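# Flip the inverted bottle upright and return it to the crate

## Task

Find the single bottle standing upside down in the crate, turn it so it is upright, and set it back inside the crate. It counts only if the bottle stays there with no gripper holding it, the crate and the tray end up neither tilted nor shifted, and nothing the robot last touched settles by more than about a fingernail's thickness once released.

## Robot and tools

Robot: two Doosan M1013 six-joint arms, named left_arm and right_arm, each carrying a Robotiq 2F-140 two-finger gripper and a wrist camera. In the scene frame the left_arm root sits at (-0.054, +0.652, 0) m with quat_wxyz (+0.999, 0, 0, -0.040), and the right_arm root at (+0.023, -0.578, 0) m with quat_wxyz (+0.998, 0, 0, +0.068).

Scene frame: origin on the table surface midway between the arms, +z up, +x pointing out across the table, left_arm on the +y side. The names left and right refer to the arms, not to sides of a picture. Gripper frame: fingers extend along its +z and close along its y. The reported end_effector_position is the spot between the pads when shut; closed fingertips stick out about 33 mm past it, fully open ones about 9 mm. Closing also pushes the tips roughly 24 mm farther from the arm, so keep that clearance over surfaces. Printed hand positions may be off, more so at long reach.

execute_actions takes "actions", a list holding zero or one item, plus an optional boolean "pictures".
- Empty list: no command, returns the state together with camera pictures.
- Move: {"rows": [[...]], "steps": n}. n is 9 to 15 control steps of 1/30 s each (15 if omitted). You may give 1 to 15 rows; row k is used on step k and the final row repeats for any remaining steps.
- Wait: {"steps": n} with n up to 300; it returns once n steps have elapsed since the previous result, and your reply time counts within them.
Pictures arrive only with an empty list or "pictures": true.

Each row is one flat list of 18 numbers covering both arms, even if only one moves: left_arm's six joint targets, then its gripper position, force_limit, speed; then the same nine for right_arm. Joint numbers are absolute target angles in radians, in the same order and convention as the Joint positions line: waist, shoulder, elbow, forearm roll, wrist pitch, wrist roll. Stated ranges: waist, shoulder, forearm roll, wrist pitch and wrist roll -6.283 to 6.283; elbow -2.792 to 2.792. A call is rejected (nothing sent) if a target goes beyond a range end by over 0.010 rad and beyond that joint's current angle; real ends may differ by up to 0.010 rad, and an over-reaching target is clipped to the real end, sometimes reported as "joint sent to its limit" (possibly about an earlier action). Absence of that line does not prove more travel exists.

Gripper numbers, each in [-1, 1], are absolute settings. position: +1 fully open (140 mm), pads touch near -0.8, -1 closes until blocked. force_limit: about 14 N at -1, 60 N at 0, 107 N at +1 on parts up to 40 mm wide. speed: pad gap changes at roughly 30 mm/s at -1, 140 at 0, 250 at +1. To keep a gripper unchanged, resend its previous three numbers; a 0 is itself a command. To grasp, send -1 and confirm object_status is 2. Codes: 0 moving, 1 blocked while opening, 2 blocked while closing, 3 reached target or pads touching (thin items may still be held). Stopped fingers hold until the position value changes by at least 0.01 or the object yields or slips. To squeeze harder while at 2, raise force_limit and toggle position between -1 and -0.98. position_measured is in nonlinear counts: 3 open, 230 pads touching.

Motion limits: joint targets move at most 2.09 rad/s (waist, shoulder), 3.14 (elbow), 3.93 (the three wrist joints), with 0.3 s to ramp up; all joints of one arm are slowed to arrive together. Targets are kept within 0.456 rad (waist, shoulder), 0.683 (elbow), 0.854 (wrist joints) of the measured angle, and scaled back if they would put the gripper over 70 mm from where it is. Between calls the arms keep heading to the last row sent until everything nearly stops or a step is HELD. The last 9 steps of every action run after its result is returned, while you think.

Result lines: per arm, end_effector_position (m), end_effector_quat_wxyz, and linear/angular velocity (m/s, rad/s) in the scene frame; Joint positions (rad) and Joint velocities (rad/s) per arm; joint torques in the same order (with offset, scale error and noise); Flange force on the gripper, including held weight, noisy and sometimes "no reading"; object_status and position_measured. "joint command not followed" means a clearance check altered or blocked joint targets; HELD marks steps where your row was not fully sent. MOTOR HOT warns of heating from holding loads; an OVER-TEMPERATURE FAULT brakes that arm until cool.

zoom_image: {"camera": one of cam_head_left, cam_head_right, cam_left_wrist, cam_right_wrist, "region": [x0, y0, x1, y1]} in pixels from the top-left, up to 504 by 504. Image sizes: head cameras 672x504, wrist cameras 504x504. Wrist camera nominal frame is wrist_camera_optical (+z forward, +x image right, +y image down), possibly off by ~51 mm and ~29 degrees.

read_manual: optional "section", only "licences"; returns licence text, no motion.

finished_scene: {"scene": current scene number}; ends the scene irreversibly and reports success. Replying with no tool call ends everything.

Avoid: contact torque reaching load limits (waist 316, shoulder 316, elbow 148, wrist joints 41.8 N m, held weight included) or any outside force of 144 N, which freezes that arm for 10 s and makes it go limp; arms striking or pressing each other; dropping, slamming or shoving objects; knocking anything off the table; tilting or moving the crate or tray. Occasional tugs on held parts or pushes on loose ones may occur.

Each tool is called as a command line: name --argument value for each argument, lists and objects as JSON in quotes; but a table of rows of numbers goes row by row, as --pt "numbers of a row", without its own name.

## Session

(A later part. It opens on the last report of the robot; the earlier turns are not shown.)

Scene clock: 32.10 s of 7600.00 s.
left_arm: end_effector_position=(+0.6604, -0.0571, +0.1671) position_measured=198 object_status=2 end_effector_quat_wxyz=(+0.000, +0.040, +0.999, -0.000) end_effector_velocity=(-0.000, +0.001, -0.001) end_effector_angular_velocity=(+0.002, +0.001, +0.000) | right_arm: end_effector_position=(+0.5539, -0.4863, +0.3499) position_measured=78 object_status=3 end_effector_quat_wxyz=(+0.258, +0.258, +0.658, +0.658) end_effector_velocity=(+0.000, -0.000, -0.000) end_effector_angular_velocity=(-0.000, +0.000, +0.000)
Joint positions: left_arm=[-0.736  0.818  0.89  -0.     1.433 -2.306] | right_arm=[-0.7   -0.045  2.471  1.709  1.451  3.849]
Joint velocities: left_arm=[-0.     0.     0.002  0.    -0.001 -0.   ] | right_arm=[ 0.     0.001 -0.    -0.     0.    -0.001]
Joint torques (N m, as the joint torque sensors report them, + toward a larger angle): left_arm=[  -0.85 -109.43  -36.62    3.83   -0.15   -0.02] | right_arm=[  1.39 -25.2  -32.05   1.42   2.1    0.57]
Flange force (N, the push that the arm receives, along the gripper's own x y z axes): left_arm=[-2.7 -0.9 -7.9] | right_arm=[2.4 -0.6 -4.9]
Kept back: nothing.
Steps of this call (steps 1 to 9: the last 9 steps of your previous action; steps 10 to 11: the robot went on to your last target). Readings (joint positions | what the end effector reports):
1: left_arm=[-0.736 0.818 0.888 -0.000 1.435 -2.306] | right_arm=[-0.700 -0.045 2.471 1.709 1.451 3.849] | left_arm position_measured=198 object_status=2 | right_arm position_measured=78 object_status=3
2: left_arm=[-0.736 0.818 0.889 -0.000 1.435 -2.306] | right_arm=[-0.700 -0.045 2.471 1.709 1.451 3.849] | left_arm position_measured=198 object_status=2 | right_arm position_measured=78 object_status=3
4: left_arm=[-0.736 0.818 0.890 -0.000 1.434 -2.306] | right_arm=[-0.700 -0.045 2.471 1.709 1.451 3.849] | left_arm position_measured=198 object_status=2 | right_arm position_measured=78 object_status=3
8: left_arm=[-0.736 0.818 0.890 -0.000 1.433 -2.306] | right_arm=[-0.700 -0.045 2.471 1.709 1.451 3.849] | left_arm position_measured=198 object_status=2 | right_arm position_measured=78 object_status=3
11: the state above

Contact. Release and lift.

execute_actions --actions '[{"rows": [[-0.7355,0.8183,0.8903,0,1.4330,-2.306,-0.33,0.4,-0.5,-0.7,-0.0449,2.471,1.7094,1.4512,3.8488,0.4,0.6,-0.6]], "steps": 12}]'

execute_actions --actions '[{"rows": [[-0.7355,0.8169,0.8837,0,1.4410,-2.306,-0.33,0.4,-0.5,-0.7,-0.0449,2.471,1.7094,1.4512,3.8488,0.4,0.6,-0.6],[-0.7355,0.8152,0.8729,0,1.4535,-2.306,-0.33,0.4,-0.5,-0.7,-0.0449,2.471,1.7094,1.4512,3.8488,0.4,0.6,-0.6],[-0.7355,0.8135,0.8621,0,1.4660,-2.306,-0.33,0.4,-0.5,-0.7,-0.0449,2.471,1.7094,1.4512,3.8488,0.4,0.6,-0.6],[-0.7355,0.8119,0.8514,0,1.4783,-2.306,-0.33,0.4,-0.5,-0.7,-0.0449,2.471,1.7094,1.4512,3.8488,0.4,0.6,-0.6],[-0.7355,0.8104,0.8406,0,1.4906,-2.306,-0.33,0.4,-0.5,-0.7,-0.0449,2.471,1.7094,1.4512,3.8488,0.4,0.6,-0.6],[-0.7355,0.8090,0.8298,0,1.5028,-2.306,-0.33,0.4,-0.5,-0.7,-0.0449,2.471,1.7094,1.4512,3.8488,0.4,0.6,-0.6],[-0.7355,0.8082,0.8166,0,1.5168,-2.306,-0.33,0.4,-0.5,-0.7,-0.0449,2.471,1.7094,1.4512,3.8488,0.4,0.6,-0.6],[-0.7355,0.8074,0.8033,0,1.5309,-2.306,-0.33,0.4,-0.5,-0.7,-0.0449,2.471,1.7094,1.4512,3.8488,0.4,0.6,-0.6],[-0.7355,0.8068,0.7901,0,1.5447,-2.306,-0.33,0.4,-0.5,-0.7,-0.0449,2.471,1.7094,1.4512,3.8488,0.4,0.6,-0.6],[-0.7355,0.8063,0.7768,0,1.5585,-2.306,-0.33,0.4,-0.5,-0.7,-0.0449,2.471,1.7094,1.4512,3.8488,0.4,0.6,-0.6],[-0.7355,0.8059,0.7636,0,1.5721,-2.306,-0.33,0.4,-0.5,-0.7,-0.0449,2.471,1.7094,1.4512,3.8488,0.4,0.6,-0.6]], "steps": 15}]'

execute_actions --actions '[{"steps": 15}]' --pictures true

Scene clock: 33.67 s of 7600.00 s.
left_arm: end_effector_position=(+0.6604, -0.0570, +0.1665) position_measured=191 object_status=0 end_effector_quat_wxyz=(-0.000, +0.040, +0.999, +0.000) end_effector_velocity=(-0.001, +0.000, -0.005) end_effector_angular_velocity=(+0.002, +0.005, -0.001) | right_arm: end_effector_position=(+0.5539, -0.4863, +0.3499) position_measured=78 object_status=3 end_effector_quat_wxyz=(+0.258, +0.258, +0.658, +0.658) end_effector_velocity=(-0.000, +0.000, +0.000) end_effector_angular_velocity=(-0.000, -0.000, +0.000)
Joint positions: left_arm=[-0.736  0.819  0.891  0.     1.433 -2.306] | right_arm=[-0.7   -0.045  2.471  1.709  1.451  3.849]
Joint velocities: left_arm=[ 0.     0.004  0.002 -0.002 -0.001  0.001] | right_arm=[ 0.001 -0.001  0.     0.    -0.     0.   ]
Joint torques (N m, as the joint torque sensors report them, + toward a larger angle): left_arm=[   1.43 -120.39  -42.1     4.68    0.16    0.01] | right_arm=[  1.71 -25.52 -32.36   1.37   1.97   0.58]
Flange force (N, the push that the arm receives, along the gripper's own x y z axes): left_arm=[-0.2 -1.4 -0.9] | right_arm=[2.8 -1.0 -5.9]
Steps of this call (steps 1 to 15: the robot went on to your last target; steps 16 to 44: nothing new was sent; steps 45 to 47: the first 3 steps of this action). Readings (joint positions | what the end effector reports):
45: left_arm=[-0.736 0.818 0.890 0.000 1.433 -2.306] | right_arm=[-0.700 -0.045 2.471 1.709 1.451 3.849] | left_arm position_measured=198 object_status=0 | right_arm position_measured=78 object_status=3
46: left_arm=[-0.736 0.818 0.890 0.000 1.433 -2.306] | right_arm=[-0.700 -0.045 2.471 1.709 1.451 3.849] | left_arm position_measured=198 object_status=0 | right_arm position_measured=78 object_status=3
47: the state above

Scene clock: 34.17 s of 7600.00 s.
left_arm: end_effector_position=(+0.6606, -0.0573, +0.1874) position_measured=171 object_status=3 end_effector_quat_wxyz=(+0.000, +0.040, +0.999, -0.000) end_effector_velocity=(-0.001, +0.000, +0.189) end_effector_angular_velocity=(+0.001, +0.003, +0.002) | right_arm: end_effector_position=(+0.5539, -0.4863, +0.3499) position_measured=78 object_status=3 end_effector_quat_wxyz=(+0.258, +0.258, +0.658, +0.658) end_effector_velocity=(-0.001, +0.000, -0.001) end_effector_angular_velocity=(+0.000, +0.001, +0.000)
Joint positions: left_arm=[-0.736  0.814  0.862  0.     1.466 -2.306] | right_arm=[-0.7   -0.045  2.471  1.709  1.451  3.849]
Joint velocities: left_arm=[ 0.    -0.041 -0.265 -0.002  0.308 -0.002] | right_arm=[ 0.    -0.     0.002 -0.     0.    -0.   ]
Joint torques (N m, as the joint torque sensors report them, + toward a larger angle): left_arm=[  -0.05 -124.2   -41.89    4.47   -0.07    0.04] | right_arm=[  1.34 -25.55 -32.65   1.43   2.12   0.61]
Flange force (N, the push that the arm receives, along the gripper's own x y z axes): left_arm=[-10.6 -8.8 -0.7] | right_arm=[3.3 -1.4 -4.8]
Steps of this call (steps 1 to 9: the last 9 steps of your previous action; steps 10 to 15: the first 6 steps of this action). Readings (joint positions | what the end effector reports):
10: left_arm=[-0.736 0.818 0.890 0.000 1.433 -2.306] | right_arm=[-0.700 -0.045 2.471 1.709 1.451 3.849] | left_arm position_measured=171 object_status=0 | right_arm position_measured=78 object_status=3
11: left_arm=[-0.736 0.818 0.889 0.000 1.434 -2.306] | right_arm=[-0.700 -0.045 2.471 1.709 1.451 3.849] | left_arm position_measured=171 object_status=3 | right_arm position_measured=78 object_status=3
13: left_arm=[-0.736 0.816 0.878 0.000 1.447 -2.306] | right_arm=[-0.700 -0.045 2.471 1.709 1.451 3.849] | left_arm position_measured=171 object_status=3 | right_arm position_measured=78 object_status=3
15: the state above

Scene clock: 34.67 s of 7600.00 s.
left_arm: end_effector_position=(+0.6604, -0.0571, +0.2496) position_measured=171 object_status=3 end_effector_quat_wxyz=(-0.000, +0.040, +0.999, +0.000) end_effector_velocity=(-0.001, +0.001, +0.003) end_effector_angular_velocity=(+0.003, +0.001, -0.000) | right_arm: end_effector_position=(+0.5539, -0.4863, +0.3499) position_measured=78 object_status=3 end_effector_quat_wxyz=(+0.258, +0.258, +0.658, +0.658) end_effector_velocity=(-0.000, +0.000, -0.000) end_effector_angular_velocity=(-0.000, -0.000, +0.000)
Joint positions: left_arm=[-0.736  0.806  0.764  0.     1.572 -2.306] | right_arm=[-0.7   -0.045  2.471  1.709  1.451  3.849]
Joint velocities: left_arm=[-0.    -0.001 -0.004  0.001  0.007 -0.   ] | right_arm=[ 0.001  0.     0.     0.    -0.    -0.001]
Joint torques (N m, as the joint torque sensors report them, + toward a larger angle): left_arm=[   0.2  -116.71  -40.24    4.37    0.46    0.06] | right_arm=[  1.42 -25.37 -32.18   1.32   2.09   0.56]
Flange force (N, the push that the arm receives, along the gripper's own x y z axes): left_arm=[-4.3 -4.1 -1.0] | right_arm=[2.7 -0.6 -4.8]
Kept back: nothing.
Steps of this call (steps 1 to 9: the last 9 steps of your previous action; steps 10 to 15: the robot went on to your last target). Readings (joint positions | what the end effector reports):
1: left_arm=[-0.736 0.812 0.853 0.000 1.477 -2.306] | right_arm=[-0.700 -0.045 2.471 1.709 1.451 3.849] | left_arm position_measured=171 object_status=3 | right_arm position_measured=78 object_status=3
2: left_arm=[-0.736 0.811 0.842 0.000 1.488 -2.306] | right_arm=[-0.700 -0.045 2.471 1.709 1.451 3.849] | left_arm position_measured=171 object_status=3 | right_arm position_measured=78 object_status=3
4: left_arm=[-0.736 0.809 0.820 0.000 1.513 -2.306] | right_arm=[-0.700 -0.045 2.471 1.709 1.451 3.849] | left_arm position_measured=171 object_status=3 | right_arm position_measured=78 object_status=3
8: left_arm=[-0.736 0.806 0.776 0.000 1.559 -2.306] | right_arm=[-0.700 -0.045 2.471 1.709 1.451 3.849] | left_arm position_measured=171 object_status=3 | right_arm position_measured=78 object_status=3
15: the state above

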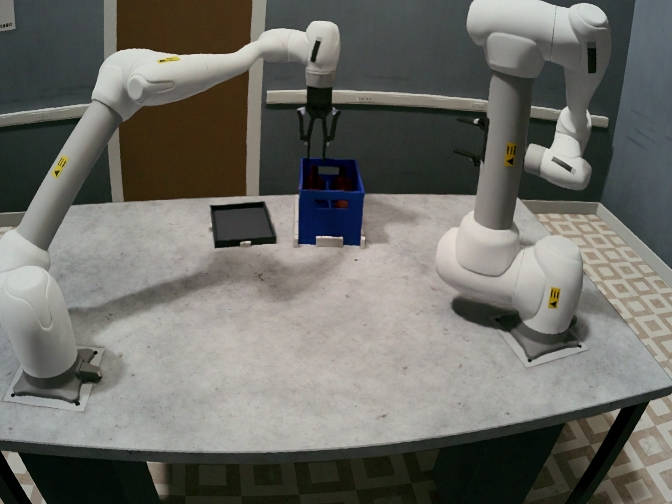

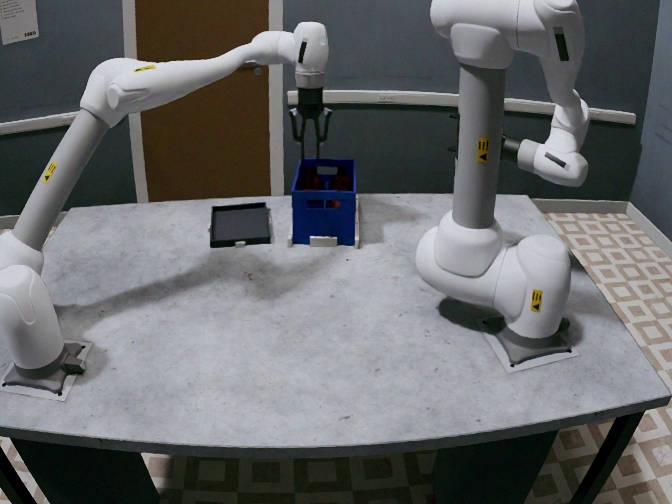

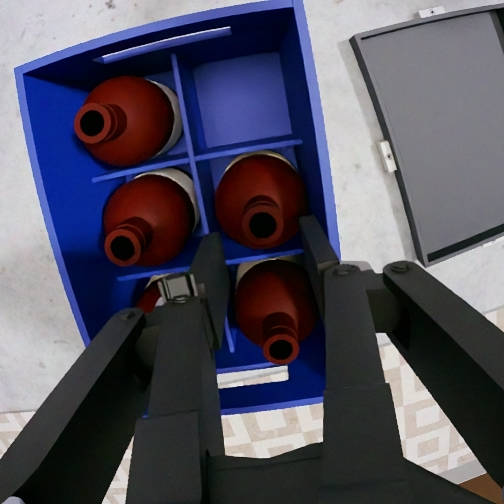

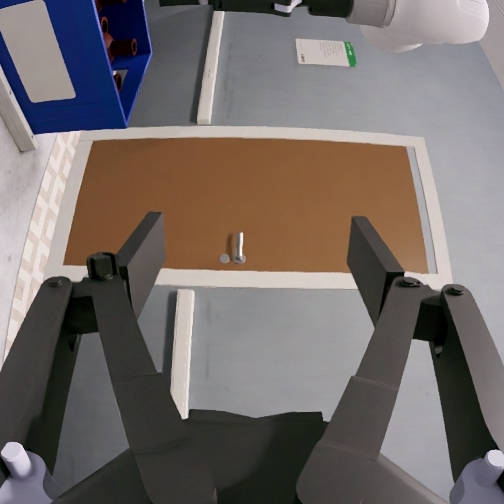

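execute_actions --actions '[]'

Scene clock: 35.10 s of 7600.00 s.
left_arm: end_effector_position=(+0.6604, -0.0571, +0.2500) position_measured=171 object_status=3 end_effector_quat_wxyz=(+0.000, +0.040, +0.999, +0.000) end_effector_velocity=(+0.000, +0.000, +0.000) end_effector_angular_velocity=(+0.000, +0.000, +0.001) | right_arm: end_effector_position=(+0.5539, -0.4863, +0.3499) position_measured=78 object_status=3 end_effector_quat_wxyz=(+0.258, +0.258, +0.658, +0.658) end_effector_velocity=(-0.000, +0.000, -0.001) end_effector_angular_velocity=(+0.001, +0.001, +0.000)
Joint positions: left_arm=[-0.736  0.806  0.764  0.     1.572 -2.306] | right_arm=[-0.7   -0.045  2.471  1.709  1.451  3.849]
Joint velocities: left_arm=[ 0.001  0.    -0.001  0.     0.001 -0.001] | right_arm=[0.    0.001 0.001 0.    0.    0.   ]
Joint torques (N m, as the joint torque sensors report them, + toward a larger angle): left_arm=[   0.3  -117.04  -40.79    4.35    0.11    0.07] | right_arm=[  1.27 -26.15 -32.13   1.33   2.1    0.43]
Flange force (N, the push that the arm receives, along the gripper's own x y z axes): left_arm=[-3.8 -3.2 -1.5] | right_arm=[1.1 -2.4 -4.0]
Kept back: nothing.
Steps of this call (steps 1 to 13: the robot went on to your last target). Readings (joint positions | what the end effector reports):
1: left_arm=[-0.736 0.806 0.764 0.000 1.572 -2.306] | right_arm=[-0.700 -0.045 2.471 1.709 1.451 3.849] | left_arm position_measured=171 object_status=3 | right_arm position_measured=78 object_status=3
2: left_arm=[-0.736 0.806 0.764 0.000 1.572 -2.306] | right_arm=[-0.700 -0.045 2.471 1.709 1.451 3.849] | left_arm position_measured=171 object_status=3 | right_arm position_measured=78 object_status=3
4: left_arm=[-0.736 0.806 0.764 0.000 1.572 -2.306] | right_arm=[-0.700 -0.045 2.471 1.709 1.451 3.849] | left_arm position_measured=171 object_status=3 | right_arm position_measured=78 object_status=3
8: left_arm=[-0.736 0.806 0.764 0.000 1.572 -2.306] | right_arm=[-0.700 -0.045 2.471 1.709 1.451 3.849] | left_arm position_measured=171 object_status=3 | right_arm position_measured=78 object_status=3
13: the state above

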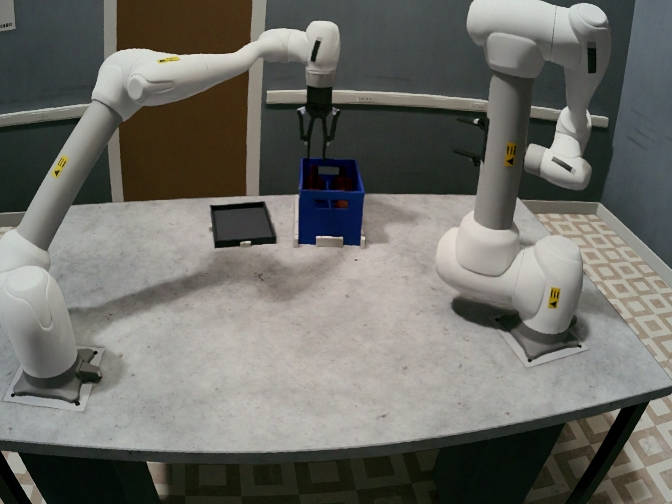

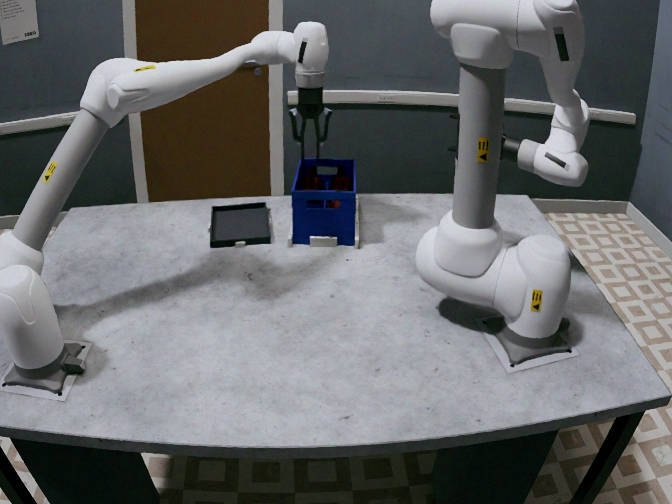

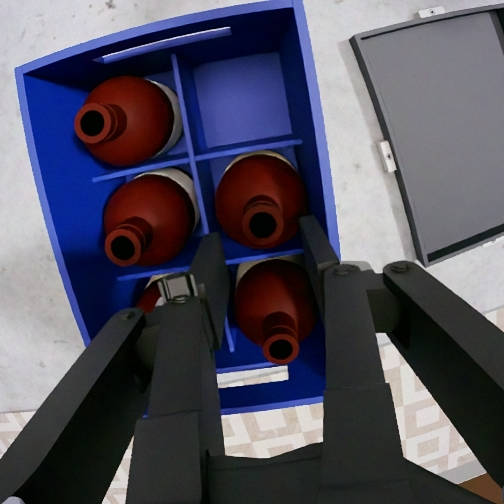

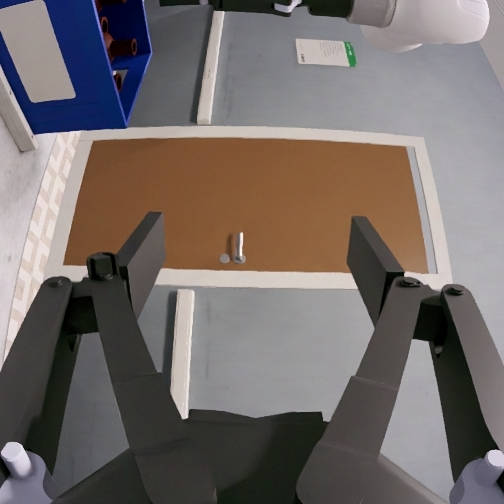

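finished_scene --scene 2

The scene is finished: the task was done.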